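# Put blue foam block, else cardboard box, into door tote

## Task

Check the shelves in this room for a blue foam block. If one is there, place it in the tote near the door; if none exists, place the cardboard box in that tote instead. The placed object must lie entirely within the tote with no part over its rim. It must stay there without the robot holding it, and the robot must not topple or finish leaning.

## Robot and tools

Robot: a Hello Robot Stretch 3 with a single arm. It has a two-wheeled base (0.33 m long, 0.34 m wide), a lift that moves the arm up and down a mast, and a telescoping arm that reaches out to the robot's right side. The arm cannot move the gripper forward or back, so the base must drive for that. Turning in place pivots about the point midway between the drive wheels, 0.05 m behind the front edge. With the arm pulled in and the wrist folded, the turning sweep has radius 0.28 m; an unfolded, level wrist reaches past that circle.

Frames: the base frame has its origin on the floor between the drive wheels, with x forward, y to the left and z up. The odometry frame is the base frame where the scene began. hand_pose is reported in the base frame at the point where the closed fingertips meet. With all wrist joints at zero, that frame's x axis points up, y points back along the arm toward the mast, and z points to the robot's rear.

execute_actions: the argument actions is a list holding one action, or an empty list to just read the state and images. An action may contain base, joints, or both, plus optional contact_limits. All motions in it start at once. base takes exactly one command. translate_m is a straight drive in metres relative to where the base currently is (positive forward, range -1 to 1). rotate_rad is a turn in place in radians relative to the current heading (positive counter-clockwise seen from above, range -3.2 to 3.2). There is no sideways motion. joints is a dictionary of absolute target positions, keyed by joint name. lift_m: arm height, 0 to 1.1 m. arm_m: extension, 0 to 0.52 m. wrist_yaw_rad: -1.345 to 4.42; 0 aims the gripper along the arm, positive swings it toward the front, 3.0 folds it over the base. wrist_pitch_rad: -1.57 to 0.451; 0 is level, negative tips the fingertips down. wrist_roll_rad: -2.911 to 2.911; 0 puts the fingers side by side and level. gripper_m: -0.089 to 0.179, larger means more open. The real fingertip gap is smaller than this number, by about 0.007 when nearly closed and 0.025 when fully open, and it is zero below 0.007. head_pan_rad: -3.953 to 1.73; 0 faces forward, positive turns left, -1.57 faces along the arm. head_tilt_rad: -1.53 to 0.419; negative looks down. contact_limits accepts only arm_m, a motor_effort percentage from 1 to 100 at which the arm halts (contact_stop); smaller values are gentler, but too small halts at once. cameras lists head_camera, nav_camera, wrist_camera or all; omitted or null gives all, and [] gives none. Unknown keys, names or out-of-range values cause the whole call to be refused with no motion. No action runs longer than 15 s. Joints left out of an action may keep pushing toward an earlier target. Once a result reports a stop, the remaining execute_actions, wait and finished_scene calls in that reply are skipped.

wait: seconds from 0 to 10; issues no command and returns state and images. zoom_image: camera plus region [x0, y0, x1, y1] in pixels of that camera's newest full image, top-left origin, no larger than 504 by 504. finished_scene: scene number; it is final and reports success, so call it only once the object rests in the tote on its own.

Result lines: joint_positions with done tolerances (lift and arm ±0.004, wrist yaw and roll ±0.02, pitch ±0.05, gripper ±0.004, head ±0.02). base_status and joint_status: done, off_target (stopped short and possibly still pushing), contact_stop, time_out or torque_fault; after the last three the target is dropped. on_its_own describes things not commanded in that call; "held at" names the target held, not the actual position. lidar_m: 12 distances in metres, one per 30-degree sector, starting straight ahead and going counter-clockwise (4th left, 7th behind, 10th right), measured in a plane 0.17 m above the floor, range 0.15 to 12, "-" for nothing seen; it misses clear objects and thin legs, and the robot can block sectors 5, 6, 9 and 10. wrist_depth_mm and head_depth_mm are 7 by 7 grids of median depths (45 to 1000 and 280 to 4000 mm); the head grid matches the sideways image. base_odometry counts wheel turns, so slip looks like travel; heading runs -3.142 to 3.142. turned_by_wheels and turned_by_imu give the turn since the previous result. base_tilt in degrees is positive when leaning forward or right, with a fixed error up to about 4. motor_effort is percent of maximum, positive toward larger joint values, bracketed number is the peak; it is noisy and biased. Positive wheel effort pushes forward.

Base speed is 0.30 m/s and 1.9 rad/s only when lift_m is under 0.30, arm_m under 0.03 and wrist_yaw_rad over 2.54; otherwise 0.10 m/s and 0.63 rad/s.

Gripping: command gripper_m below the object's width; to let go, command at least 0.02 above where the fingers met it. Neither the reading nor done confirms a hold, so check images. A stall guard weakens an over-hard squeeze; resend a different value to squeeze again.

Cautions: fold or unfold the wrist only with lift_m between 0.32 and 0.95, wrist_pitch_rad -0.4 and roll near 0; after folding, the lift may go down to 0.25. With yaw below -0.4, keep pitch at -0.5 or lower. Arm or lift contact stops leave that joint slack, and a loaded lift may sink. Wrist servos cut out for 10 s after prolonged strain. Pushing on something rigid with the gripper above about 0.45 m, pushing again after a contact_stop, driving while gripping fixed things, or snagging furniture (worst in reverse) can tip the robot. If base_tilt shows a lean, reverse the last move in small steps, free the gripper, and drop lift_m to about 0.2. Avoid drops, slams and hard pushes. Loose objects may be nudged occasionally, and the robot holds its last command while you think.

Each tool is called after ">>>" as a command line: name --argument value for each argument, lists and objects as JSON in quotes; but a table of rows of numbers goes row by row, as --pt "numbers of a row", without its own name.

## Session

>>> execute_actions --actions '[]'

Scene clock: 0.00 s.
base_odometry: x=+0.000 y=+0.000 heading=+0.000 (m, m, rad; odometry frame)
turned_by_wheels: +0.000 (rad since the last result)
turned_by_imu: +0.000 (rad since the last result)
base_tilt: forward=-2.0 right=+0.8 (deg)
lidar_m: 1.24 1.08 1.00 1.01 1.29 2.26 1.19 0.79 0.73 0.74 0.94 1.23
head_depth_mm: 1342 1343 1357 1363 1334 1337 1265 / 1395 1394 1426 1422 1390 1390 1400 / 1465 1470 1476 1490 1427 1298 1286 / 1517 1522 1556 1563 1580 1610 1627 / 1579 1606 1625 1649 1673 1688 1691 / 1631 1653 1613 1613 1603 1574 1579 / 1434 1431 1410 1389 1387 1374 1358
base_status: not commanded
joint_positions: lift_m=+0.543 arm_m=+0.000 wrist_yaw_rad=+2.981 wrist_pitch_rad=-0.533 wrist_roll_rad=+0.011 gripper_m=+0.037 head_pan_rad=-0.010 head_tilt_rad=-0.018
joint_status: not commanded
motor_effort: left_wheel=+1 right_wheel=+1 lift_m=+35 arm_m=+0 wrist_yaw_rad=+0 wrist_pitch_rad=+9 wrist_roll_rad=+0 gripper_m=+0 head_pan_rad=-1 head_tilt_rad=+1 (%)
hand_pose: x=+0.0121 y=+0.0605 z=+0.5310 quat_wxyz=(+0.241, +0.698, +0.130, +0.661) (m; base frame)
wrist_depth_mm: - - - 947 933 929 843 / - - - - - 967 937 / - - - - - - - / 984 952 980 990 988 986 978 / 814 841 - 837 830 835 829 / 720 724 - 717 700 722 723 / 620 628 613 657 638 636 643
pictures: head_camera (sideways: a quarter turn clockwise sets it upright), nav_camera (sideways: a quarter turn counterclockwise sets it upright), wrist_camera
Images, in order (width x height): head_camera 896x504, nav_camera 672x504, wrist_camera 644x364.

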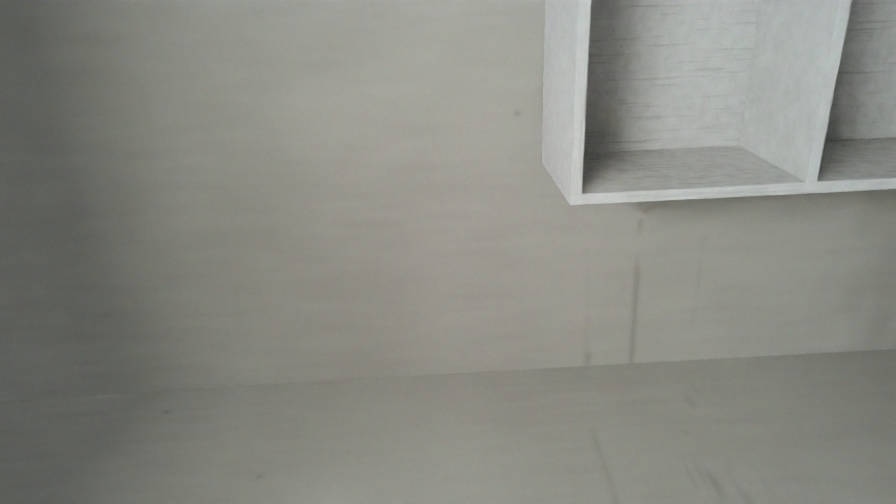

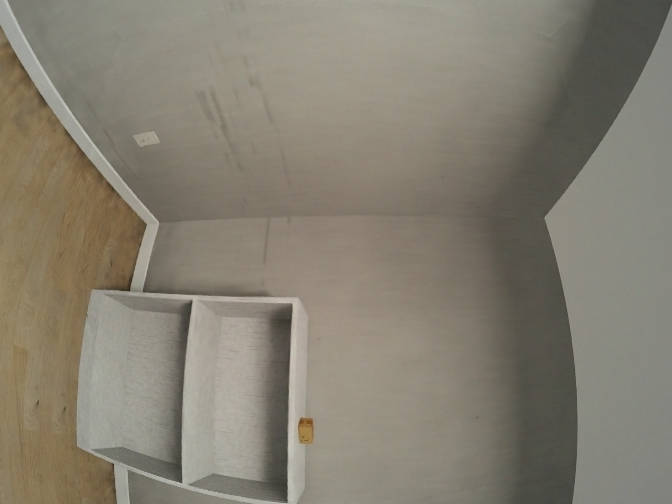

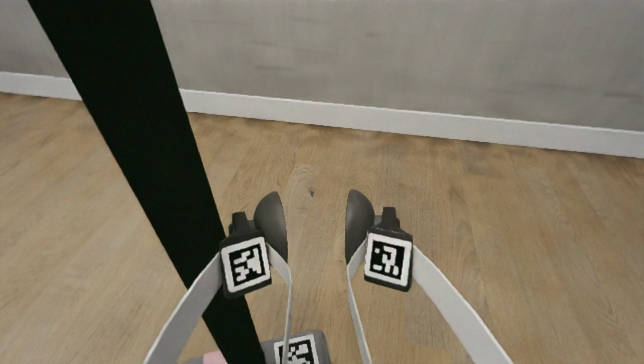

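>>> execute_actions --actions '[{"joints":{"head_pan_rad":-1.3,"head_tilt_rad":-0.4}}]' --cameras '["head_camera","nav_camera"]'

>>> execute_actions --actions '[{"joints":{"head_pan_rad":-3.0,"head_tilt_rad":-0.4}}]' --cameras '["head_camera","nav_camera"]'

>>> execute_actions --actions '[{"joints":{"head_pan_rad":1.6,"head_tilt_rad":-0.4}}]' --cameras '["head_camera","nav_camera"]'

Scene clock: 4.23 s.
base_odometry: x=+0.000 y=+0.000 heading=+0.000 (m, m, rad; odometry frame)
turned_by_wheels: +0.000 (rad since the last result)
turned_by_imu: +0.001 (rad since the last result)
base_tilt: forward=-2.1 right=+1.0 (deg)
lidar_m: 1.25 1.08 1.00 1.02 1.29 2.26 1.19 0.79 0.74 0.75 0.94 1.23
head_depth_mm: 641 682 725 778 839 907 988 / 686 730 780 841 907 993 1085 / 733 786 843 911 998 1102 1222 / 786 846 915 997 1094 1217 1352 / 850 924 1004 1101 1227 1376 1420 / 925 1006 1106 1235 1393 1573 1431 / 1012 1114 1242 1404 1596 1702 1442
base_status: not commanded
joint_positions: lift_m=+0.543 arm_m=+0.000 wrist_yaw_rad=+2.981 wrist_pitch_rad=-0.533 wrist_roll_rad=+0.011 gripper_m=+0.037 head_pan_rad=-1.293 head_tilt_rad=-0.395
joint_status: all done
motor_effort: left_wheel=+1(1) right_wheel=+1(1) lift_m=+35(35) arm_m=+0(1) wrist_yaw_rad=+0(2) wrist_pitch_rad=+9(9) wrist_roll_rad=+0(0) gripper_m=+0(0) head_pan_rad=-2(33) head_tilt_rad=-3(24) (%)
hand_pose: x=+0.0121 y=+0.0605 z=+0.5310 quat_wxyz=(+0.241, +0.698, +0.130, +0.661) (m; base frame)
wrist_depth_mm: - - - 985 928 886 854 / - - - - - 992 939 / - - - - - - - / 972 958 979 961 963 974 964 / 823 832 - 840 818 803 833 / 716 715 - 707 709 705 729 / 630 629 626 667 645 636 630
pictures: head_camera (sideways: a quarter turn clockwise sets it upright), nav_camera (sideways: a quarter turn counterclockwise sets it upright)
camera_calibration (this result's frames):
head_camera: T_world_to_cam=[[-0.0639506, 0.411241, -0.90928, 1.20143], [0.957266, 0.282794, 0.0605741, -0.0824864], [0.28205, -0.866549, -0.411752, 0.489867], [0, 0, 0, 1]] pos_world=[0.0176266, -0.0462555, 1.29913]
nav_camera: T_world_to_cam=[[0.113426, -0.403424, 0.907956, -1.1422], [-0.949274, -0.31376, -0.0208226, 0.0899135], [0.29328, -0.859537, -0.418548, 0.497921], [0, 0, 0, 1]] pos_world=[0.0688764, -0.00459569, 1.24734]
Images, in order (width x height): head_camera 896x504, nav_camera 672x504.

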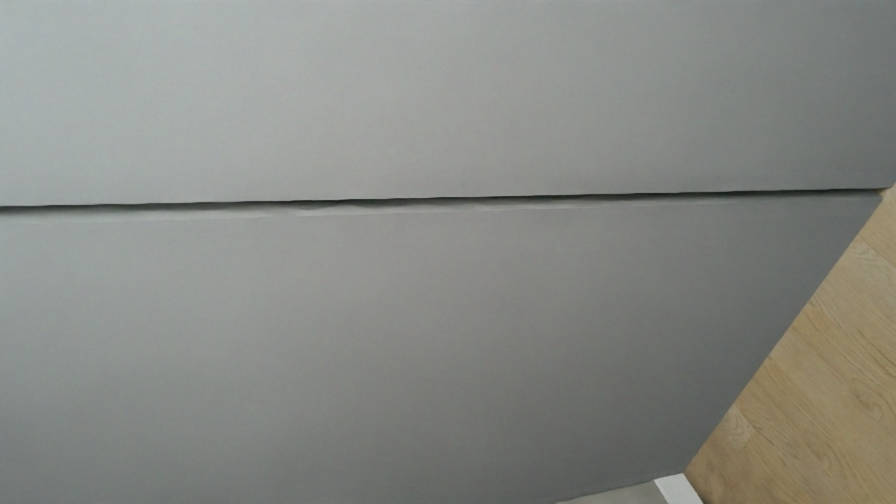

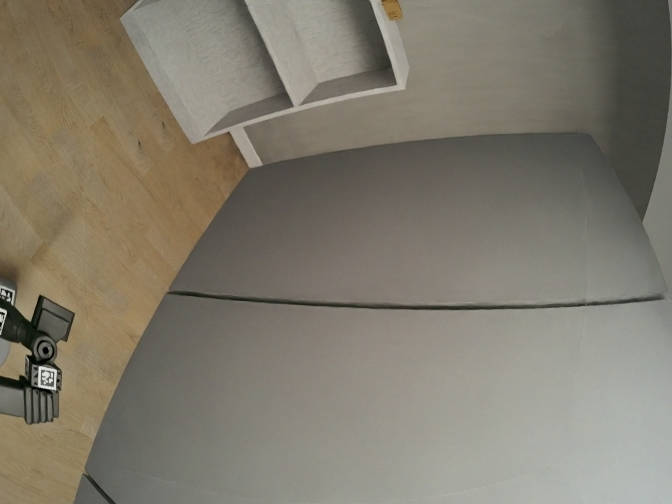

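Scene clock: 5.63 s.
base_odometry: x=+0.000 y=+0.000 heading=+0.000 (m, m, rad; odometry frame)
turned_by_wheels: +0.000 (rad since the last result)
turned_by_imu: +0.000 (rad since the last result)
base_tilt: forward=-2.0 right=+0.9 (deg)
lidar_m: 1.24 1.08 1.00 1.02 1.29 2.26 1.19 0.79 0.74 0.75 0.94 1.23
head_depth_mm: 1952 2058 2185 2330 2152 1689 1383 / 2058 2174 2346 2507 2174 1702 1399 / 2148 2288 2463 2652 2155 1720 1405 / 1190 1248 1321 1397 1506 1568 1412 / 1034 1080 1130 1198 1265 1333 1378 / 912 954 991 1041 1091 1139 1208 / 820 847 884 915 963 1004 1052
base_status: not commanded
joint_positions: lift_m=+0.543 arm_m=+0.000 wrist_yaw_rad=+2.981 wrist_pitch_rad=-0.533 wrist_roll_rad=+0.011 gripper_m=+0.037 head_pan_rad=-2.993 head_tilt_rad=-0.395
joint_status: all done
motor_effort: left_wheel=+1(1) right_wheel=+0(1) lift_m=+35(35) arm_m=+0(1) wrist_yaw_rad=+0(0) wrist_pitch_rad=+9(9) wrist_roll_rad=+0(0) gripper_m=+0(0) head_pan_rad=-3(31) head_tilt_rad=-3(3) (%)
hand_pose: x=+0.0121 y=+0.0605 z=+0.5310 quat_wxyz=(+0.241, +0.698, +0.130, +0.661) (m; base frame)
wrist_depth_mm: - - - 986 921 913 860 / - - - - - 987 945 / - - - - - - - / 979 970 979 949 979 982 961 / 808 820 - 832 815 839 820 / 715 726 - 718 700 751 714 / 647 636 631 644 641 638 645
pictures: head_camera (sideways: a quarter turn clockwise sets it upright), nav_camera (sideways: a quarter turn counterclockwise sets it upright)
camera_calibration (this result's frames):
head_camera: T_world_to_cam=[[0.416281, 0.0104661, -0.909176, 1.19836], [0.157084, -0.985726, 0.0605764, -0.0776083], [-0.895564, -0.168034, -0.411983, 0.497351], [0, 0, 0, 1]] pos_world=[-0.0412544, -0.00547065, 1.29912]
nav_camera: T_world_to_cam=[[-0.414903, -0.060536, 0.90785, -1.13883], [-0.188832, 0.981788, -0.020833, 0.0852884], [-0.890055, -0.180075, -0.418778, 0.505439], [0, 0, 0, 1]] pos_world=[-0.00653201, -0.061659, 1.24733]
Images, in order (width x height): head_camera 896x504, nav_camera 672x504.

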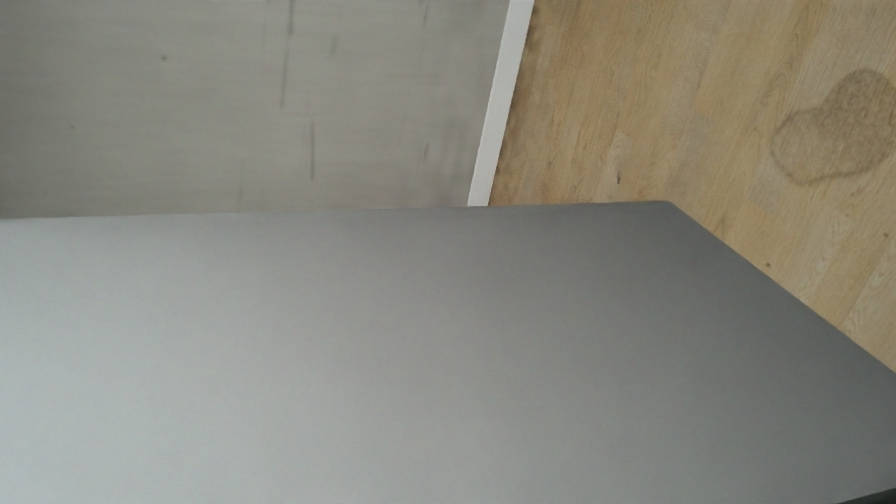

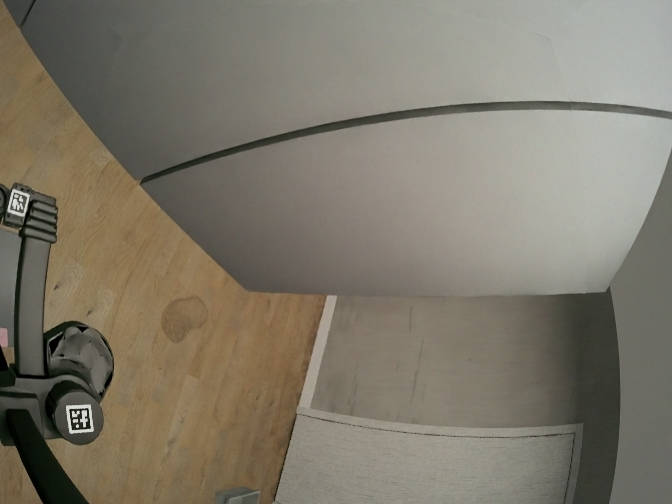

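Scene clock: 8.37 s.
base_odometry: x=+0.000 y=+0.000 heading=+0.000 (m, m, rad; odometry frame)
turned_by_wheels: +0.000 (rad since the last result)
turned_by_imu: +0.001 (rad since the last result)
base_tilt: forward=-2.2 right=+0.9 (deg)
lidar_m: 1.24 1.08 1.00 1.02 1.29 2.25 1.19 0.79 0.74 0.74 0.94 1.23
head_depth_mm: 810 865 922 991 1070 1165 1269 / 842 899 964 1044 1129 1233 1323 / 877 941 1006 1089 1188 1305 1375 / 914 982 1057 1141 1258 1394 1418 / 950 1022 1114 1218 1339 1487 1419 / 996 1073 1169 1285 1419 1580 1420 / 1020 1132 1242 1366 1529 1642 1485
base_status: not commanded
joint_positions: lift_m=+0.543 arm_m=+0.000 wrist_yaw_rad=+2.981 wrist_pitch_rad=-0.533 wrist_roll_rad=+0.011 gripper_m=+0.037 head_pan_rad=+1.593 head_tilt_rad=-0.395
joint_status: all done
motor_effort: left_wheel=+1(1) right_wheel=+0(1) lift_m=+35(35) arm_m=+0(1) wrist_yaw_rad=+1(0) wrist_pitch_rad=+9(9) wrist_roll_rad=+0(0) gripper_m=+0(0) head_pan_rad=+2(31) head_tilt_rad=-2(4) (%)
hand_pose: x=+0.0121 y=+0.0605 z=+0.5310 quat_wxyz=(+0.241, +0.698, +0.130, +0.661) (m; base frame)
wrist_depth_mm: - - - - 945 916 861 / - - - - - - 949 / - - - - - - - / 972 957 958 - 979 984 - / 815 829 - 837 830 841 836 / 724 725 - 710 702 723 732 / 631 638 636 646 637 634 634
pictures: head_camera (sideways: a quarter turn clockwise sets it upright), nav_camera (sideways: a quarter turn counterclockwise sets it upright)
camera_calibration (this result's frames):
head_camera: T_world_to_cam=[[-0.0422887, -0.41426, -0.909176, 1.20116], [-0.997679, -0.0311015, 0.0605764, -0.0705642], [-0.0533711, 0.909627, -0.411983, 0.492214], [0, 0, 0, 1]] pos_world=[0.00666494, 0.047666, 1.29912]
nav_camera: T_world_to_cam=[[-0.00755323, 0.419228, 0.90785, -1.14132], [0.99779, 0.0630918, -0.020833, 0.07805], [-0.0660116, 0.905686, -0.418778, 0.500412], [0, 0, 0, 1]] pos_world=[-0.0534651, 0.020332, 1.24733]
Images, in order (width x height): head_camera 896x504, nav_camera 672x504.

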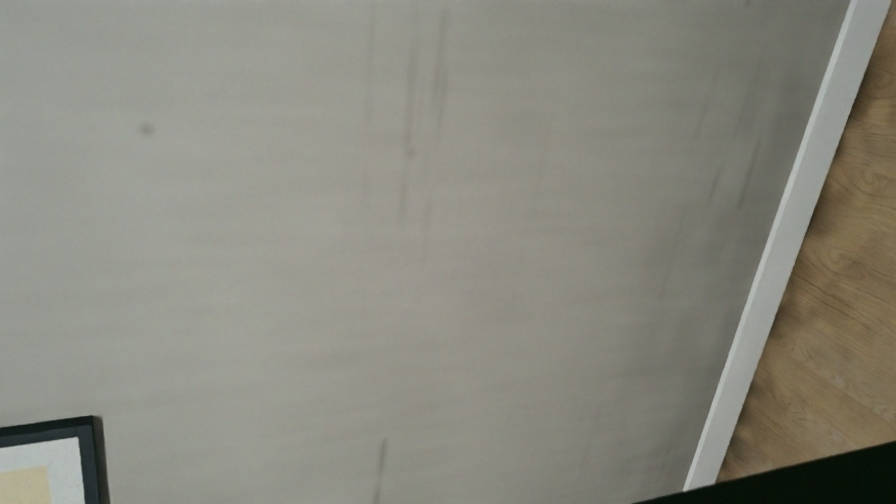

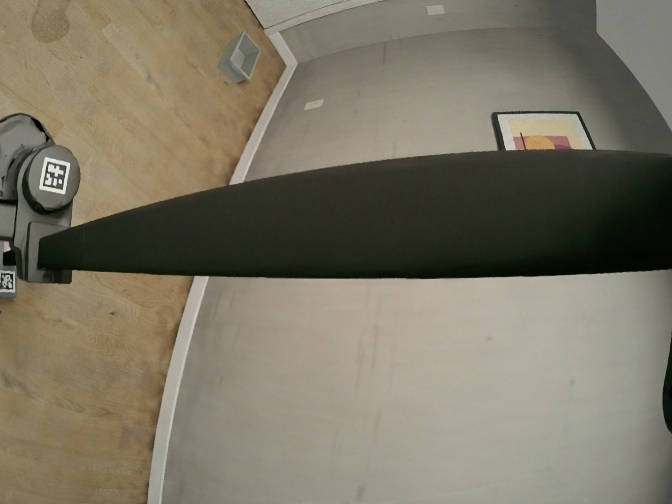

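>>> execute_actions --actions '[{"base":{"rotate_rad":2.8},"joints":{"head_pan_rad":0,"head_tilt_rad":-0.5,"lift_m":0.34,"wrist_pitch_rad":-0.4}}]' --cameras '["nav_camera"]'

>>> execute_actions --actions '[{"base":{"translate_m":0.9},"joints":{"head_pan_rad":0.7}}]' --cameras '["nav_camera","head_camera"]'

Scene clock: 18.07 s.
base_odometry: x=+0.000 y=+0.000 heading=+2.800 (m, m, rad; odometry frame)
turned_by_wheels: +2.800 (rad since the last result)
turned_by_imu: +2.835 (rad since the last result)
base_tilt: forward=-1.9 right=+0.8 (deg)
lidar_m: 2.26 0.98 0.75 0.74 0.78 1.12 1.35 1.25 1.02 1.00 1.06 1.52
head_depth_mm: 1862 2011 2214 2346 1883 1546 1297 / 1867 2026 2248 2378 1927 1552 1294 / 1893 2059 2259 2391 1934 1554 1301 / 1916 2047 2237 2430 1964 1571 1313 / 1925 2091 2295 2437 1975 1592 1320 / 1941 2111 2311 2449 1996 1606 1334 / 1933 2132 2312 2513 2000 1595 1346
base_status: done
joint_positions: lift_m=+0.340 arm_m=+0.000 wrist_yaw_rad=+2.981 wrist_pitch_rad=-0.421 wrist_roll_rad=+0.011 gripper_m=+0.037 head_pan_rad=+0.007 head_tilt_rad=-0.494
joint_status: all done
motor_effort: left_wheel=-2(6) right_wheel=+4(9) lift_m=+21(31) arm_m=+1(0) wrist_yaw_rad=+1(1) wrist_pitch_rad=+12(12) wrist_roll_rad=+0(0) gripper_m=+0(1) head_pan_rad=-3(31) head_tilt_rad=-3(13) (%)
hand_pose: x=+0.0146 y=+0.0759 z=+0.3525 quat_wxyz=(+0.204, +0.705, +0.091, +0.674) (m; base frame)
wrist_depth_mm: - 661 671 720 742 782 830 / 700 - 753 792 799 892 911 / 743 - 826 859 908 925 968 / 778 - 793 791 798 789 812 / 660 641 - 660 659 653 634 / 547 556 - 544 531 544 553 / 476 490 - 491 474 483 474
pictures: nav_camera (sideways: a quarter turn counterclockwise sets it upright)
camera_calibration (this result's frames):
nav_camera: T_world_to_cam=[[0.506836, 0.00194347, 0.86204, -1.0847], [0.0459986, -0.998634, -0.0247934, 0.0890089], [0.860814, 0.0522188, -0.506233, 0.608556], [0, 0, 0, 1]] pos_world=[0.0218195, 0.0592174, 1.24534]
Images, in order (width x height): nav_camera 672x504.

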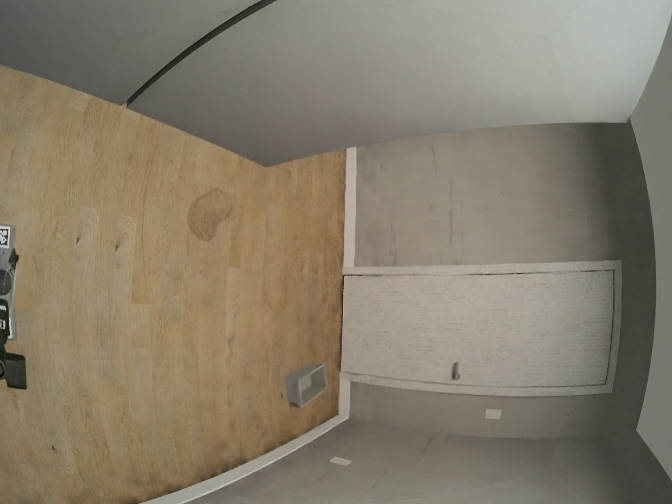

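Scene clock: 28.30 s.
base_odometry: x=-0.848 y=+0.302 heading=+2.800 (m, m, rad; odometry frame)
turned_by_wheels: +0.000 (rad since the last result)
turned_by_imu: +0.002 (rad since the last result)
base_tilt: forward=-2.2 right=+1.0 (deg)
lidar_m: 1.36 1.46 0.70 0.68 0.72 1.03 2.10 1.42 1.08 1.06 1.12 1.39
head_depth_mm: 1259 1353 1457 1586 1737 1535 1298 / 1356 1464 1568 1731 1852 1548 1304 / 1456 1578 1725 1904 1948 1559 1307 / 1576 1725 1903 2119 1964 1577 1313 / 1717 1899 2113 2352 1970 1578 1288 / 1869 2082 2395 2526 928 983 1071 / 2048 691 712 761 820 876 954
base_status: done
joint_positions: lift_m=+0.340 arm_m=+0.000 wrist_yaw_rad=+2.981 wrist_pitch_rad=-0.421 wrist_roll_rad=+0.011 gripper_m=+0.037 head_pan_rad=+0.693 head_tilt_rad=-0.494
joint_status: all done
motor_effort: left_wheel=-2(3) right_wheel=+3(9) lift_m=+21(21) arm_m=+0(1) wrist_yaw_rad=-2(1) wrist_pitch_rad=+12(12) wrist_roll_rad=+0(0) gripper_m=+0(0) head_pan_rad=+3(29) head_tilt_rad=-3(3) (%)
hand_pose: x=+0.0146 y=+0.0759 z=+0.3525 quat_wxyz=(+0.204, +0.705, +0.091, +0.674) (m; base frame)
wrist_depth_mm: - 620 625 669 703 - - / 633 - 702 714 757 - - / 699 - 757 793 843 - - / 742 - 789 799 791 796 776 / 643 638 - 651 652 639 646 / 562 553 - 551 538 541 545 / 479 494 - 496 480 476 477
pictures: head_camera (sideways: a quarter turn clockwise sets it upright), nav_camera (sideways: a quarter turn counterclockwise sets it upright)
camera_calibration (this result's frames):
head_camera: T_world_to_cam=[[-0.418432, -0.28058, -0.863823, 1.14429], [-0.639946, 0.76598, 0.0611877, -0.0735344], [0.644503, 0.578403, -0.500067, 0.602573], [0, 0, 0, 1]] pos_world=[0.0433913, 0.0288619, 1.29429]
nav_camera: T_world_to_cam=[[0.391214, 0.322605, 0.861903, -1.08382], [0.667977, -0.743768, -0.0248039, 0.0852285], [0.633054, 0.585436, -0.506466, 0.610248], [0, 0, 0, 1]] pos_world=[-0.0192449, 0.0557758, 1.24533]
Images, in order (width x height): head_camera 896x504, nav_camera 672x504.

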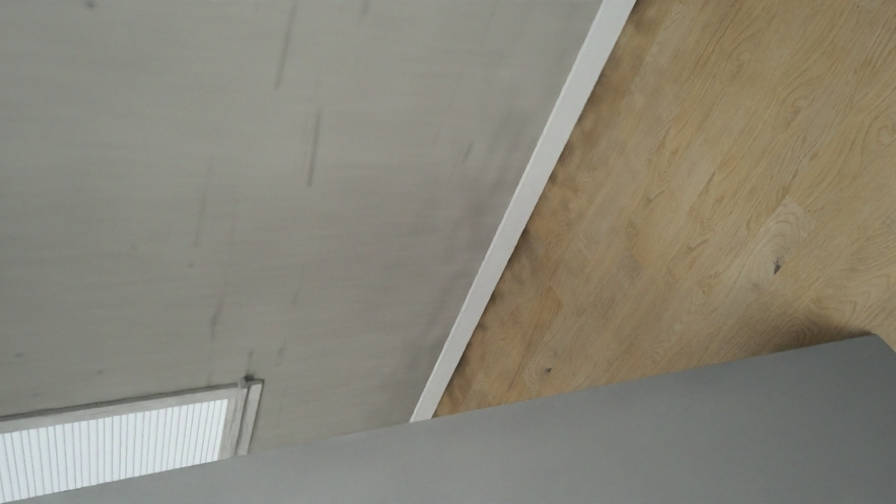

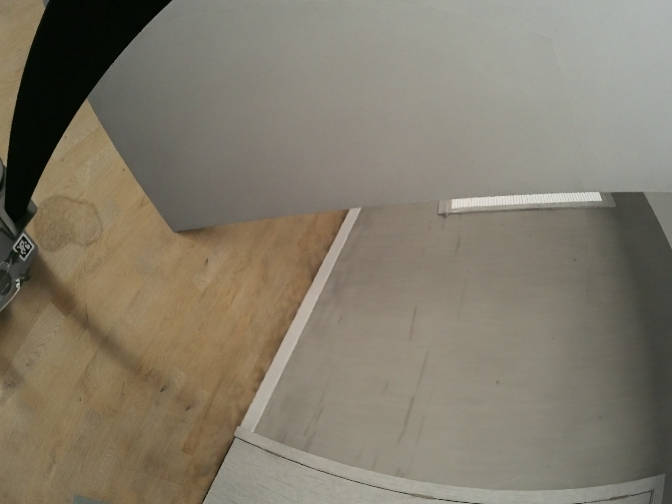

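>>> execute_actions --actions '[{"base":{"rotate_rad":0.45},"joints":{"lift_m":0.26}}]' --cameras '[]'

>>> execute_actions --actions '[{"base":{"translate_m":0.85},"joints":{"head_pan_rad":1.3,"head_tilt_rad":-0.3}}]' --cameras '["nav_camera","head_camera"]'

Scene clock: 35.30 s.
base_odometry: x=-0.848 y=+0.302 heading=-3.033 (m, m, rad; odometry frame)
turned_by_wheels: +0.450 (rad since the last result)
turned_by_imu: +0.455 (rad since the last result)
base_tilt: forward=-2.2 right=+1.0 (deg)
lidar_m: 1.43 0.71 0.68 0.70 0.95 2.10 1.53 1.10 1.06 1.10 1.42 1.36
head_depth_mm: 1866 1981 2123 2232 1910 1534 1303 / 646 2178 2339 2342 1861 1514 1295 / 611 662 726 800 895 1010 1176 / 589 636 696 764 848 958 1091 / 568 615 666 731 809 900 1023 / 549 592 641 699 769 859 966 / 532 572 617 670 735 813 909
base_status: done
joint_positions: lift_m=+0.261 arm_m=+0.000 wrist_yaw_rad=+2.981 wrist_pitch_rad=-0.420 wrist_roll_rad=+0.011 gripper_m=+0.037 head_pan_rad=+0.693 head_tilt_rad=-0.494
joint_status: all done
motor_effort: left_wheel=-1(9) right_wheel=+3(11) lift_m=+21(20) arm_m=+0(0) wrist_yaw_rad=+0(0) wrist_pitch_rad=+11(12) wrist_roll_rad=+0(0) gripper_m=+0(0) head_pan_rad=+3(2) head_tilt_rad=-3(3) (%)
hand_pose: x=+0.0146 y=+0.0760 z=+0.2727 quat_wxyz=(+0.203, +0.705, +0.091, +0.674) (m; base frame)
wrist_depth_mm: 898 772 742 678 634 586 563 / - - 827 728 681 643 599 / 841 - 834 836 746 696 655 / 676 - 648 664 678 661 660 / 543 533 - 547 529 548 538 / 464 479 - - 445 454 459 / - - - - 394 398 393
pictures: none
No camera images: the call's "cameras" was empty. Leave "cameras" out to get every camera's image.

Scene clock: 39.90 s.
base_odometry: x=-1.693 y=+0.210 heading=-3.034 (m, m, rad; odometry frame)
turned_by_wheels: +0.000 (rad since the last result)
turned_by_imu: +0.001 (rad since the last result)
base_tilt: forward=-2.0 right=+1.0 (deg)
lidar_m: 0.67 0.90 2.40 0.46 0.44 0.98 2.13 1.54 1.47 0.90 0.66 0.64
head_depth_mm: 2716 2868 2988 3140 2505 1879 1489 / 2772 2890 3090 3236 2509 1888 1495 / 2840 2977 3105 3306 2523 1906 1505 / 2900 3017 3212 3414 2593 1893 1519 / 2955 3092 3242 3472 2623 1879 1442 / 3003 3154 704 711 717 727 735 / 565 570 572 577 583 589 597
base_status: done
joint_positions: lift_m=+0.260 arm_m=+0.000 wrist_yaw_rad=+2.981 wrist_pitch_rad=-0.420 wrist_roll_rad=+0.011 gripper_m=+0.037 head_pan_rad=+1.293 head_tilt_rad=-0.310
joint_status: all done
motor_effort: left_wheel=-1(9) right_wheel=+3(12) lift_m=+21(21) arm_m=+0(0) wrist_yaw_rad=+0(0) wrist_pitch_rad=+11(11) wrist_roll_rad=+0(0) gripper_m=+0(0) head_pan_rad=+3(27) head_tilt_rad=+5(21) (%)
hand_pose: x=+0.0146 y=+0.0760 z=+0.2728 quat_wxyz=(+0.203, +0.705, +0.090, +0.674) (m; base frame)
wrist_depth_mm: - 436 567 - - - - / 426 - 599 - - - - / 481 - 638 866 839 850 822 / 554 - 641 652 664 660 646 / 545 527 - 547 547 532 540 / 454 469 - - 446 460 462 / - - - - 399 388 397
pictures: head_camera (sideways: a quarter turn clockwise sets it upright), nav_camera (sideways: a quarter turn counterclockwise sets it upright)
camera_calibration (this result's frames):
head_camera: T_world_to_cam=[[-0.14108, -0.30743, -0.941054, 1.24337], [-0.96379, 0.259924, 0.0595749, -0.0694737], [0.226287, 0.915383, -0.332968, 0.38768], [0, 0, 0, 1]] pos_world=[0.0207291, 0.04543, 1.3033]
nav_camera: T_world_to_cam=[[0.0949519, 0.32698, 0.940249, -1.18423], [0.972382, -0.232758, -0.0172532, 0.0735466], [0.213209, 0.915919, -0.34005, 0.396256], [0, 0, 0, 1]] pos_world=[-0.043556, 0.0413986, 1.24948]
Images, in order (width x height): head_camera 896x504, nav_camera 672x504.

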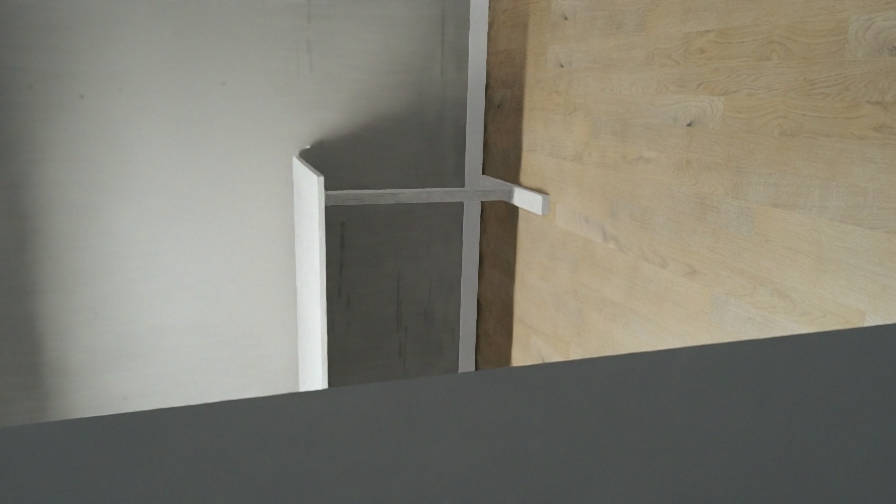

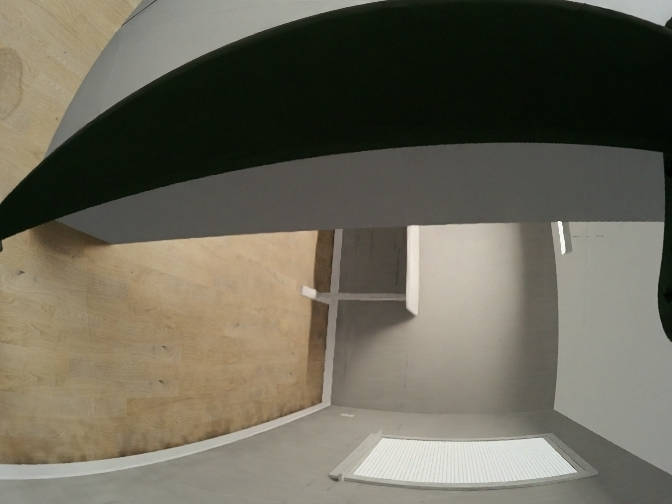

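>>> execute_actions --actions '[{"base":{"translate_m":0.15}}]' --cameras '[]'

>>> execute_actions --actions '[{"base":{"rotate_rad":1.4},"joints":{"head_pan_rad":0.3}}]' --cameras '[]'

>>> execute_actions --actions '[{"base":{"translate_m":1.0},"joints":{"head_pan_rad":0.8}}]' --cameras '["nav_camera","head_camera"]'

Scene clock: 44.80 s.
base_odometry: x=-1.842 y=+0.194 heading=-3.034 (m, m, rad; odometry frame)
turned_by_wheels: +0.000 (rad since the last result)
turned_by_imu: +0.001 (rad since the last result)
base_tilt: forward=-2.2 right=+0.9 (deg)
lidar_m: 0.53 0.72 1.91 0.65 0.49 0.71 2.23 1.61 1.55 0.71 0.54 0.51
head_depth_mm: 2664 2816 2934 3081 2494 1857 1491 / 2720 2851 3058 3175 2511 1869 1503 / 2770 2933 3090 3198 2544 1912 1499 / 2829 3014 3114 3340 2558 1913 1515 / 2951 3076 3219 3437 2619 1915 1540 / 2948 3118 3304 3548 2644 1936 1537 / 3055 3202 3388 3503 2633 1743 846
base_status: done
joint_positions: lift_m=+0.260 arm_m=+0.000 wrist_yaw_rad=+2.981 wrist_pitch_rad=-0.420 wrist_roll_rad=+0.011 gripper_m=+0.037 head_pan_rad=+1.293 head_tilt_rad=-0.310
joint_status: not commanded
motor_effort: left_wheel=-1(8) right_wheel=+3(12) lift_m=+21(21) arm_m=+1(1) wrist_yaw_rad=-1(1) wrist_pitch_rad=+11(11) wrist_roll_rad=+0(0) gripper_m=+0(0) head_pan_rad=+2(3) head_tilt_rad=+5(4) (%)
hand_pose: x=+0.0146 y=+0.0760 z=+0.2728 quat_wxyz=(+0.203, +0.705, +0.090, +0.674) (m; base frame)
wrist_depth_mm: - 606 - - - - 956 / 409 - - - - - 884 / 432 - 806 853 869 834 803 / 459 - 661 662 659 665 670 / 501 527 - 537 541 537 545 / 457 474 - - 441 459 456 / - - - - 398 395 394
pictures: none
No camera images: the call's "cameras" was empty. Leave "cameras" out to get every camera's image.

Scene clock: 46.90 s.
base_odometry: x=-1.842 y=+0.194 heading=-1.634 (m, m, rad; odometry frame)
turned_by_wheels: +1.400 (rad since the last result)
turned_by_imu: +1.410 (rad since the last result)
base_tilt: forward=-2.0 right=+0.9 (deg)
lidar_m: 2.85 0.50 0.49 2.78 1.73 1.55 0.89 0.57 0.51 0.52 0.62 1.17
head_depth_mm: 2863 2969 3104 3231 2479 1867 1488 / 3012 3180 3323 3471 2494 1874 1504 / 3271 3372 3509 3577 2557 1881 1460 / 630 658 688 722 759 802 846 / 559 580 604 629 659 692 723 / 504 521 539 558 583 606 633 / 457 472 487 504 522 540 561
base_status: done
joint_positions: lift_m=+0.260 arm_m=+0.000 wrist_yaw_rad=+2.981 wrist_pitch_rad=-0.420 wrist_roll_rad=+0.011 gripper_m=+0.037 head_pan_rad=+0.307 head_tilt_rad=-0.309
joint_status: all done
motor_effort: left_wheel=-1(10) right_wheel=+3(14) lift_m=+21(21) arm_m=+0(0) wrist_yaw_rad=+1(0) wrist_pitch_rad=+11(11) wrist_roll_rad=+0(0) gripper_m=+0(0) head_pan_rad=-4(32) head_tilt_rad=+4(4) (%)
hand_pose: x=+0.0146 y=+0.0760 z=+0.2728 quat_wxyz=(+0.203, +0.705, +0.090, +0.674) (m; base frame)
wrist_depth_mm: - - - - - 434 414 / - - - - - 462 451 / 850 - 840 868 800 509 494 / 664 - 664 662 643 566 541 / 545 528 - 537 539 539 542 / 461 466 - - 446 449 458 / - - - - 397 397 399
pictures: none
No camera images: the call's "cameras" was empty. Leave "cameras" out to get every camera's image.

Scene clock: 52.00 s.
base_odometry: x=-1.905 y=-0.804 heading=-1.634 (m, m, rad; odometry frame)
turned_by_wheels: +0.000 (rad since the last result)
turned_by_imu: +0.001 (rad since the last result)
base_tilt: forward=-2.0 right=+1.0 (deg)
lidar_m: 1.86 2.36 2.27 1.05 0.33 0.32 1.50 0.94 0.84 0.84 1.01 1.91
head_depth_mm: 2814 2991 3047 3202 2514 1863 1490 / 3122 3200 3417 3537 2551 1880 1505 / 2899 3088 3201 3388 2573 1896 1518 / 2786 2991 3014 3220 2581 1899 1521 / 2652 2839 2920 3079 2612 1916 1523 / 2553 2676 2777 2895 2509 1938 1529 / 2475 2577 2660 2381 2510 1945 1546
base_status: done
joint_positions: lift_m=+0.260 arm_m=+0.000 wrist_yaw_rad=+2.981 wrist_pitch_rad=-0.420 wrist_roll_rad=+0.011 gripper_m=+0.037 head_pan_rad=+0.793 head_tilt_rad=-0.309
joint_status: all done
motor_effort: left_wheel=-1(9) right_wheel=+3(13) lift_m=+21(21) arm_m=+0(0) wrist_yaw_rad=+0(0) wrist_pitch_rad=+11(11) wrist_roll_rad=+0(0) gripper_m=+0(0) head_pan_rad=+2(24) head_tilt_rad=+4(4) (%)
hand_pose: x=+0.0146 y=+0.0760 z=+0.2728 quat_wxyz=(+0.203, +0.705, +0.090, +0.674) (m; base frame)
wrist_depth_mm: 727 980 999 - - - - / 739 - 979 - - - - / 683 - 779 861 864 842 836 / 531 - 661 659 662 667 655 / 409 436 - 547 542 538 535 / 339 414 - - 444 454 455 / - - - - 394 397 396
pictures: head_camera (sideways: a quarter turn clockwise sets it upright), nav_camera (sideways: a quarter turn counterclockwise sets it upright)
camera_calibration (this result's frames):
head_camera: T_world_to_cam=[[-0.270753, -0.201715, -0.941278, 1.24445], [-0.721235, 0.690125, 0.0595653, -0.0709409], [0.637584, 0.69501, -0.332337, 0.384351], [0, 0, 0, 1]] pos_world=[0.0407171, 0.0328551, 1.30333]
nav_camera: T_world_to_cam=[[0.239643, 0.240986, 0.940477, -1.18541], [0.741779, -0.670424, -0.0172246, 0.074916], [0.626367, 0.701753, -0.339421, 0.392917], [0, 0, 0, 1]] pos_world=[-0.0176065, 0.0601615, 1.2495]
Images, in order (width x height): head_camera 896x504, nav_camera 672x504.

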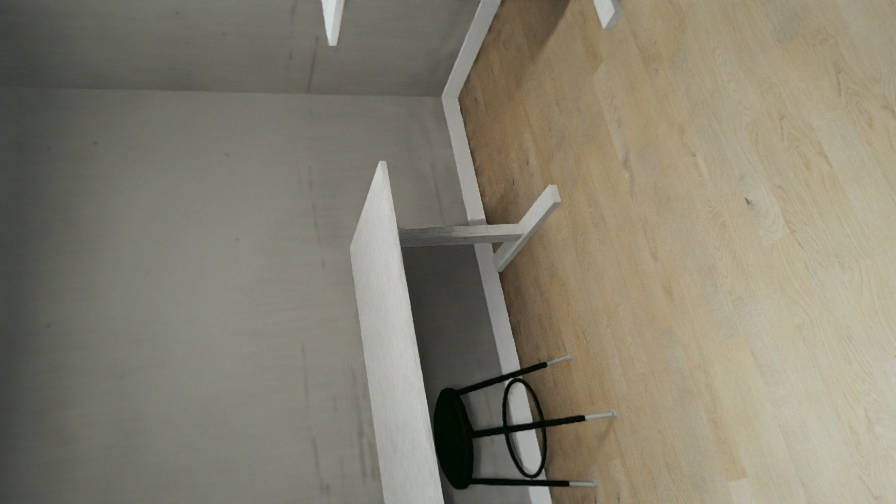

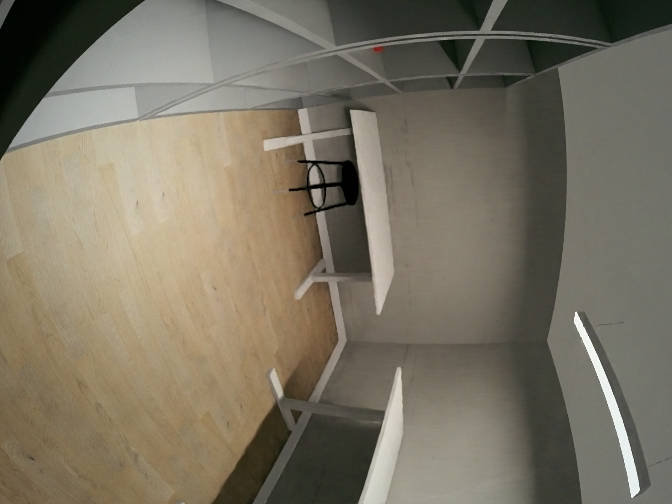

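>>> execute_actions --actions '[{"base":{"rotate_rad":-0.5}}]' --cameras '[]'

>>> execute_actions --actions '[{"base":{"translate_m":0.9},"joints":{"head_pan_rad":1.73,"head_tilt_rad":-0.35}}]' --cameras '["nav_camera","head_camera"]'

Scene clock: 56.37 s.
base_odometry: x=-1.905 y=-0.804 heading=-2.134 (m, m, rad; odometry frame)
turned_by_wheels: -0.500 (rad since the last result)
turned_by_imu: -0.503 (rad since the last result)
base_tilt: forward=-1.9 right=+0.9 (deg)
lidar_m: 2.01 1.85 2.37 2.51 1.13 0.33 0.32 1.45 0.92 0.84 0.84 1.03
head_depth_mm: 1993 2089 2138 2329 2376 1869 1498 / 2136 2230 2239 2484 2509 1871 1505 / 2273 2350 2379 2675 2514 1893 1506 / 2407 2501 2545 2845 2517 1922 1524 / 2559 2734 2859 3144 2591 1928 1522 / 2751 2971 3171 3394 2653 1938 1548 / 3008 3135 3283 3362 2654 1953 1538
base_status: done
joint_positions: lift_m=+0.260 arm_m=+0.000 wrist_yaw_rad=+2.981 wrist_pitch_rad=-0.420 wrist_roll_rad=+0.011 gripper_m=+0.037 head_pan_rad=+0.793 head_tilt_rad=-0.309
joint_status: not commanded
motor_effort: left_wheel=+3(11) right_wheel=-2(9) lift_m=+21(21) arm_m=+0(0) wrist_yaw_rad=+0(0) wrist_pitch_rad=+11(11) wrist_roll_rad=+0(0) gripper_m=+0(0) head_pan_rad=+4(1) head_tilt_rad=+4(4) (%)
hand_pose: x=+0.0146 y=+0.0760 z=+0.2728 quat_wxyz=(+0.203, +0.705, +0.090, +0.674) (m; base frame)
wrist_depth_mm: 739 - - - - - - / 820 - - - - - - / 733 - 852 871 858 848 847 / 596 - 662 668 648 667 663 / 515 534 - 537 530 538 543 / 458 477 - - 440 460 455 / - - - - 396 397 400
pictures: none
No camera images: the call's "cameras" was empty. Leave "cameras" out to get every camera's image.

Scene clock: 61.13 s.
base_odometry: x=-2.385 y=-1.565 heading=-2.134 (m, m, rad; odometry frame)
turned_by_wheels: +0.000 (rad since the last result)
turned_by_imu: +0.001 (rad since the last result)
base_tilt: forward=-2.2 right=+1.0 (deg)
lidar_m: 1.40 1.03 1.72 2.66 2.42 1.66 1.22 1.19 0.76 0.69 0.69 0.84
head_depth_mm: 2638 2804 2988 3102 2327 1787 1434 / 2637 2778 2941 3134 2336 1793 1449 / 2620 2775 2889 3106 2404 1818 1469 / 2671 2796 2897 3146 2428 1821 1474 / 2605 2812 2848 3134 2429 1841 1482 / 2613 2785 2907 2838 2557 1891 - / 2626 2733 2907 - - - -
base_status: done
joint_positions: lift_m=+0.260 arm_m=+0.000 wrist_yaw_rad=+2.981 wrist_pitch_rad=-0.420 wrist_roll_rad=+0.011 gripper_m=+0.037 head_pan_rad=+1.713 head_tilt_rad=-0.346
joint_status: all done
joint sent to its limit — the command would take head_pan_rad past its upper limit, so that joint was sent only as far as its limit.
motor_effort: left_wheel=+3(13) right_wheel=-2(6) lift_m=+21(21) arm_m=+0(0) wrist_yaw_rad=+0(0) wrist_pitch_rad=+11(11) wrist_roll_rad=+0(0) gripper_m=+0(0) head_pan_rad=+2(32) head_tilt_rad=-2(9) (%)
hand_pose: x=+0.0146 y=+0.0760 z=+0.2728 quat_wxyz=(+0.203, +0.705, +0.090, +0.674) (m; base frame)
wrist_depth_mm: - - - - - - - / - - - - - - 925 / 828 - 845 868 870 805 816 / 667 - 659 666 663 664 663 / 550 530 - 544 544 537 543 / 458 477 - - 447 463 460 / - - - - 391 397 398
pictures: head_camera (sideways: a quarter turn clockwise sets it upright), nav_camera (sideways: a quarter turn counterclockwise sets it upright)
camera_calibration (this result's frames):
head_camera: T_world_to_cam=[[0.00141127, -0.371507, -0.928429, 1.22602], [-0.986273, -0.153818, 0.0600506, -0.069953], [-0.165119, 0.9156, -0.366624, 0.433868], [0, 0, 0, 1]] pos_world=[0.000916688, 0.047464, 1.30154]
nav_camera: T_world_to_cam=[[-0.0514971, 0.370501, 0.927403, -1.16657], [0.982819, 0.183613, -0.0187799, 0.0754697], [-0.177242, 0.910503, -0.373591, 0.442288], [0, 0, 0, 1]] pos_world=[-0.055856, 0.0156527, 1.24853]
Images, in order (width x height): head_camera 896x504, nav_camera 672x504.

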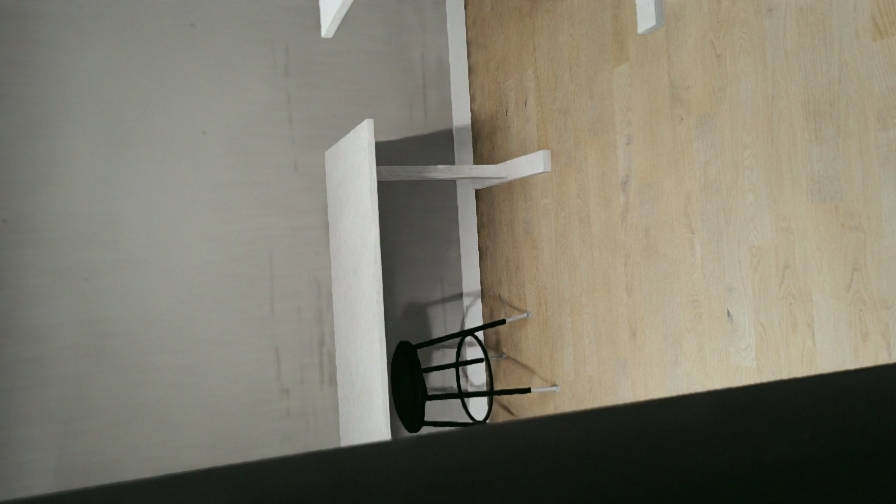

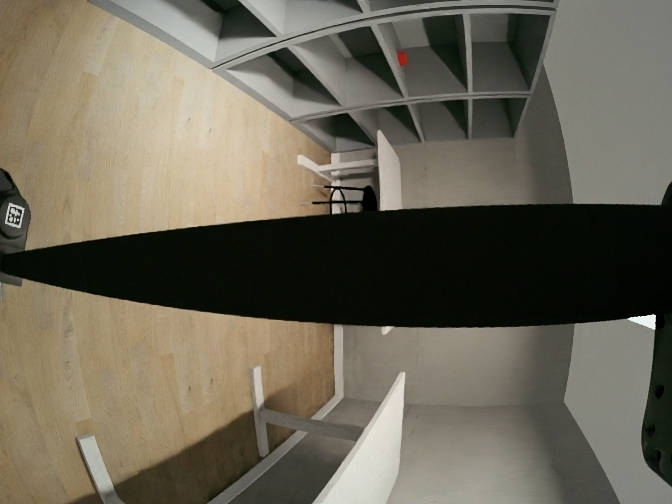

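Hmm, geometry odd. Turn to face the shelves.

>>> execute_actions --actions '[{"base":{"rotate_rad":2.2},"joints":{"head_pan_rad":0,"head_tilt_rad":-0.35}}]' --cameras '["nav_camera","head_camera"]'

Scene clock: 65.37 s.
base_odometry: x=-2.385 y=-1.565 heading=+0.066 (m, m, rad; odometry frame)
turned_by_wheels: +2.200 (rad since the last result)
turned_by_imu: +2.217 (rad since the last result)
base_tilt: forward=-2.0 right=+0.9 (deg)
lidar_m: 2.42 1.66 1.21 1.06 0.73 0.69 0.70 0.91 1.40 1.03 1.86 2.67
head_depth_mm: 2591 2687 2797 3000 2366 1789 1445 / 2674 2817 2935 3144 2381 1793 1448 / 2779 2929 3080 3284 2401 1800 1457 / 2933 3030 3139 2833 2380 1829 1466 / 2069 2209 2355 2512 2316 1840 1480 / 2154 2291 2383 2214 2225 1855 1486 / 2044 1922 1567 1655 1724 1745 1510
base_status: done
joint_positions: lift_m=+0.260 arm_m=+0.000 wrist_yaw_rad=+2.981 wrist_pitch_rad=-0.420 wrist_roll_rad=+0.011 gripper_m=+0.037 head_pan_rad=+0.007 head_tilt_rad=-0.346
joint_status: all done
motor_effort: left_wheel=-1(10) right_wheel=+3(14) lift_m=+21(21) arm_m=+0(0) wrist_yaw_rad=+0(1) wrist_pitch_rad=+11(11) wrist_roll_rad=+0(0) gripper_m=+0(0) head_pan_rad=-3(32) head_tilt_rad=-2(3) (%)
hand_pose: x=+0.0146 y=+0.0760 z=+0.2728 quat_wxyz=(+0.203, +0.705, +0.090, +0.674) (m; base frame)
wrist_depth_mm: - 974 - - - - - / 629 - - - - - - / 661 - 846 843 856 849 832 / 640 - 660 665 653 653 657 / 545 540 - 541 539 543 542 / 455 474 - - 437 459 458 / - - - - 398 397 397
pictures: head_camera (sideways: a quarter turn clockwise sets it upright), nav_camera (sideways: a quarter turn counterclockwise sets it upright)
camera_calibration (this result's frames):
head_camera: T_world_to_cam=[[-0.368899, 0.0487545, -0.92819, 1.22796], [-0.0192145, 0.99801, 0.0600585, -0.0758623], [0.929271, 0.0399902, -0.367228, 0.427979], [0, 0, 0, 1]] pos_world=[0.0538291, -0.00127224, 1.3015]
nav_camera: T_world_to_cam=[[0.374664, 0.00100859, 0.92716, -1.16885], [0.0492297, -0.99861, -0.0188073, 0.0812002], [0.925853, 0.0526902, -0.374193, 0.436342], [0, 0, 0, 1]] pos_world=[0.0299394, 0.0592753, 1.24851]
Images, in order (width x height): head_camera 896x504, nav_camera 672x504.

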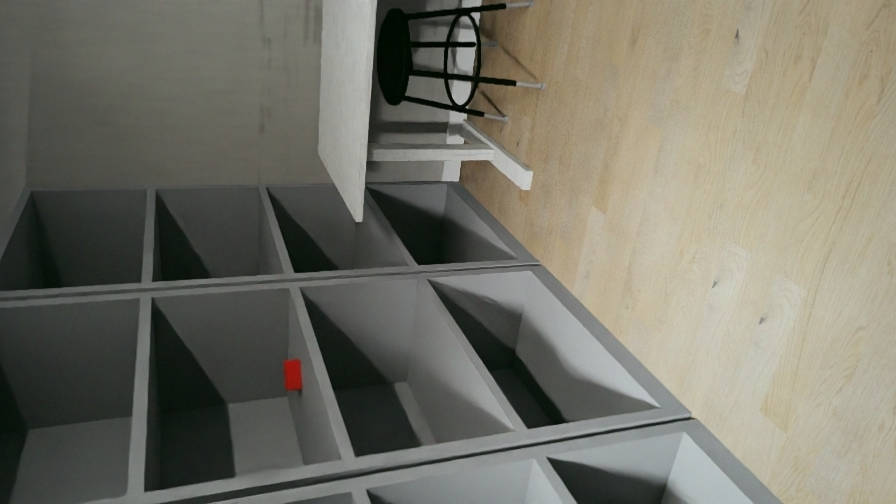

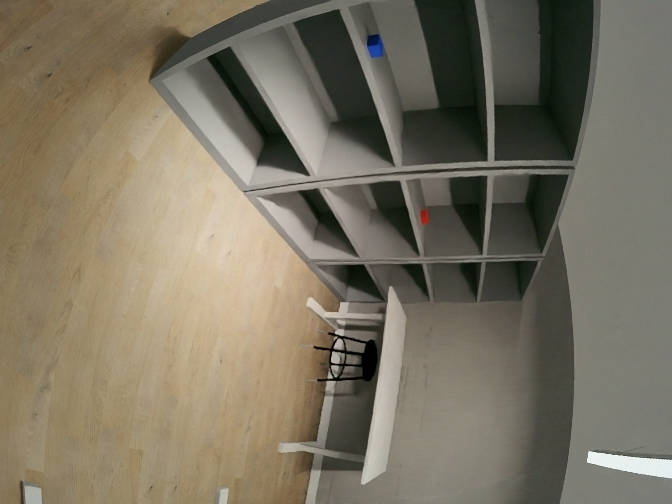

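>>> execute_actions --actions '[{"joints":{"head_pan_rad":-0.9,"head_tilt_rad":-0.3}}]' --cameras '["head_camera"]'

Scene clock: 68.63 s.
base_odometry: x=-2.385 y=-1.565 heading=+0.066 (m, m, rad; odometry frame)
turned_by_wheels: +0.000 (rad since the last result)
turned_by_imu: +0.001 (rad since the last result)
base_tilt: forward=-2.0 right=+0.9 (deg)
lidar_m: 2.42 1.66 1.22 1.06 0.73 0.68 0.70 0.91 1.40 1.03 1.85 2.66
head_depth_mm: 1751 1824 1871 1055 2115 1849 1487 / 1980 2094 2065 1239 2373 1887 1506 / 2319 2443 2428 1926 2163 1865 1510 / 2760 2967 2974 3246 2581 1914 1517 / 2745 2943 3069 3185 2606 1913 1539 / 2675 2828 2933 3115 2600 1951 1542 / 2574 2682 2848 2918 2668 1951 1551
base_status: not commanded
joint_positions: lift_m=+0.260 arm_m=+0.000 wrist_yaw_rad=+2.981 wrist_pitch_rad=-0.420 wrist_roll_rad=+0.011 gripper_m=+0.037 head_pan_rad=-0.893 head_tilt_rad=-0.310
joint_status: all done
motor_effort: left_wheel=-1(1) right_wheel=+3(3) lift_m=+21(21) arm_m=-1(1) wrist_yaw_rad=+0(0) wrist_pitch_rad=+11(11) wrist_roll_rad=+0(0) gripper_m=+0(0) head_pan_rad=-3(32) head_tilt_rad=+5(10) (%)
hand_pose: x=+0.0146 y=+0.0760 z=+0.2728 quat_wxyz=(+0.203, +0.705, +0.090, +0.674) (m; base frame)
wrist_depth_mm: - 960 - - - - - / 639 - - - - - - / 662 - 864 848 826 836 840 / 629 - 664 654 661 655 651 / 534 533 - 547 543 534 542 / 462 473 - - 444 456 464 / - - - - 391 393 395
pictures: head_camera (sideways: a quarter turn clockwise sets it upright)
camera_calibration (this result's frames):
head_camera: T_world_to_cam=[[-0.169873, 0.29282, -0.940957, 1.24341], [0.768382, 0.637213, 0.059579, -0.0800454], [0.617035, -0.712893, -0.333242, 0.385654], [0, 0, 0, 1]] pos_world=[0.0347656, -0.0381604, 1.30328]
Images, in order (width x height): head_camera 896x504.

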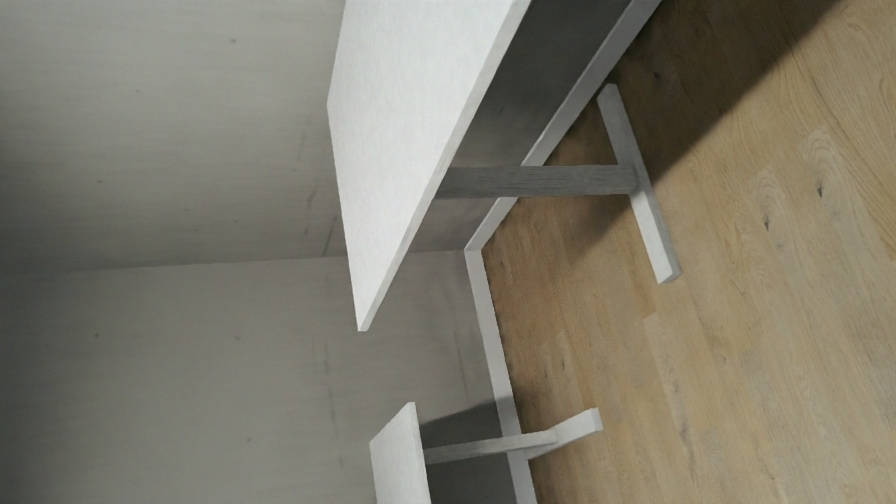

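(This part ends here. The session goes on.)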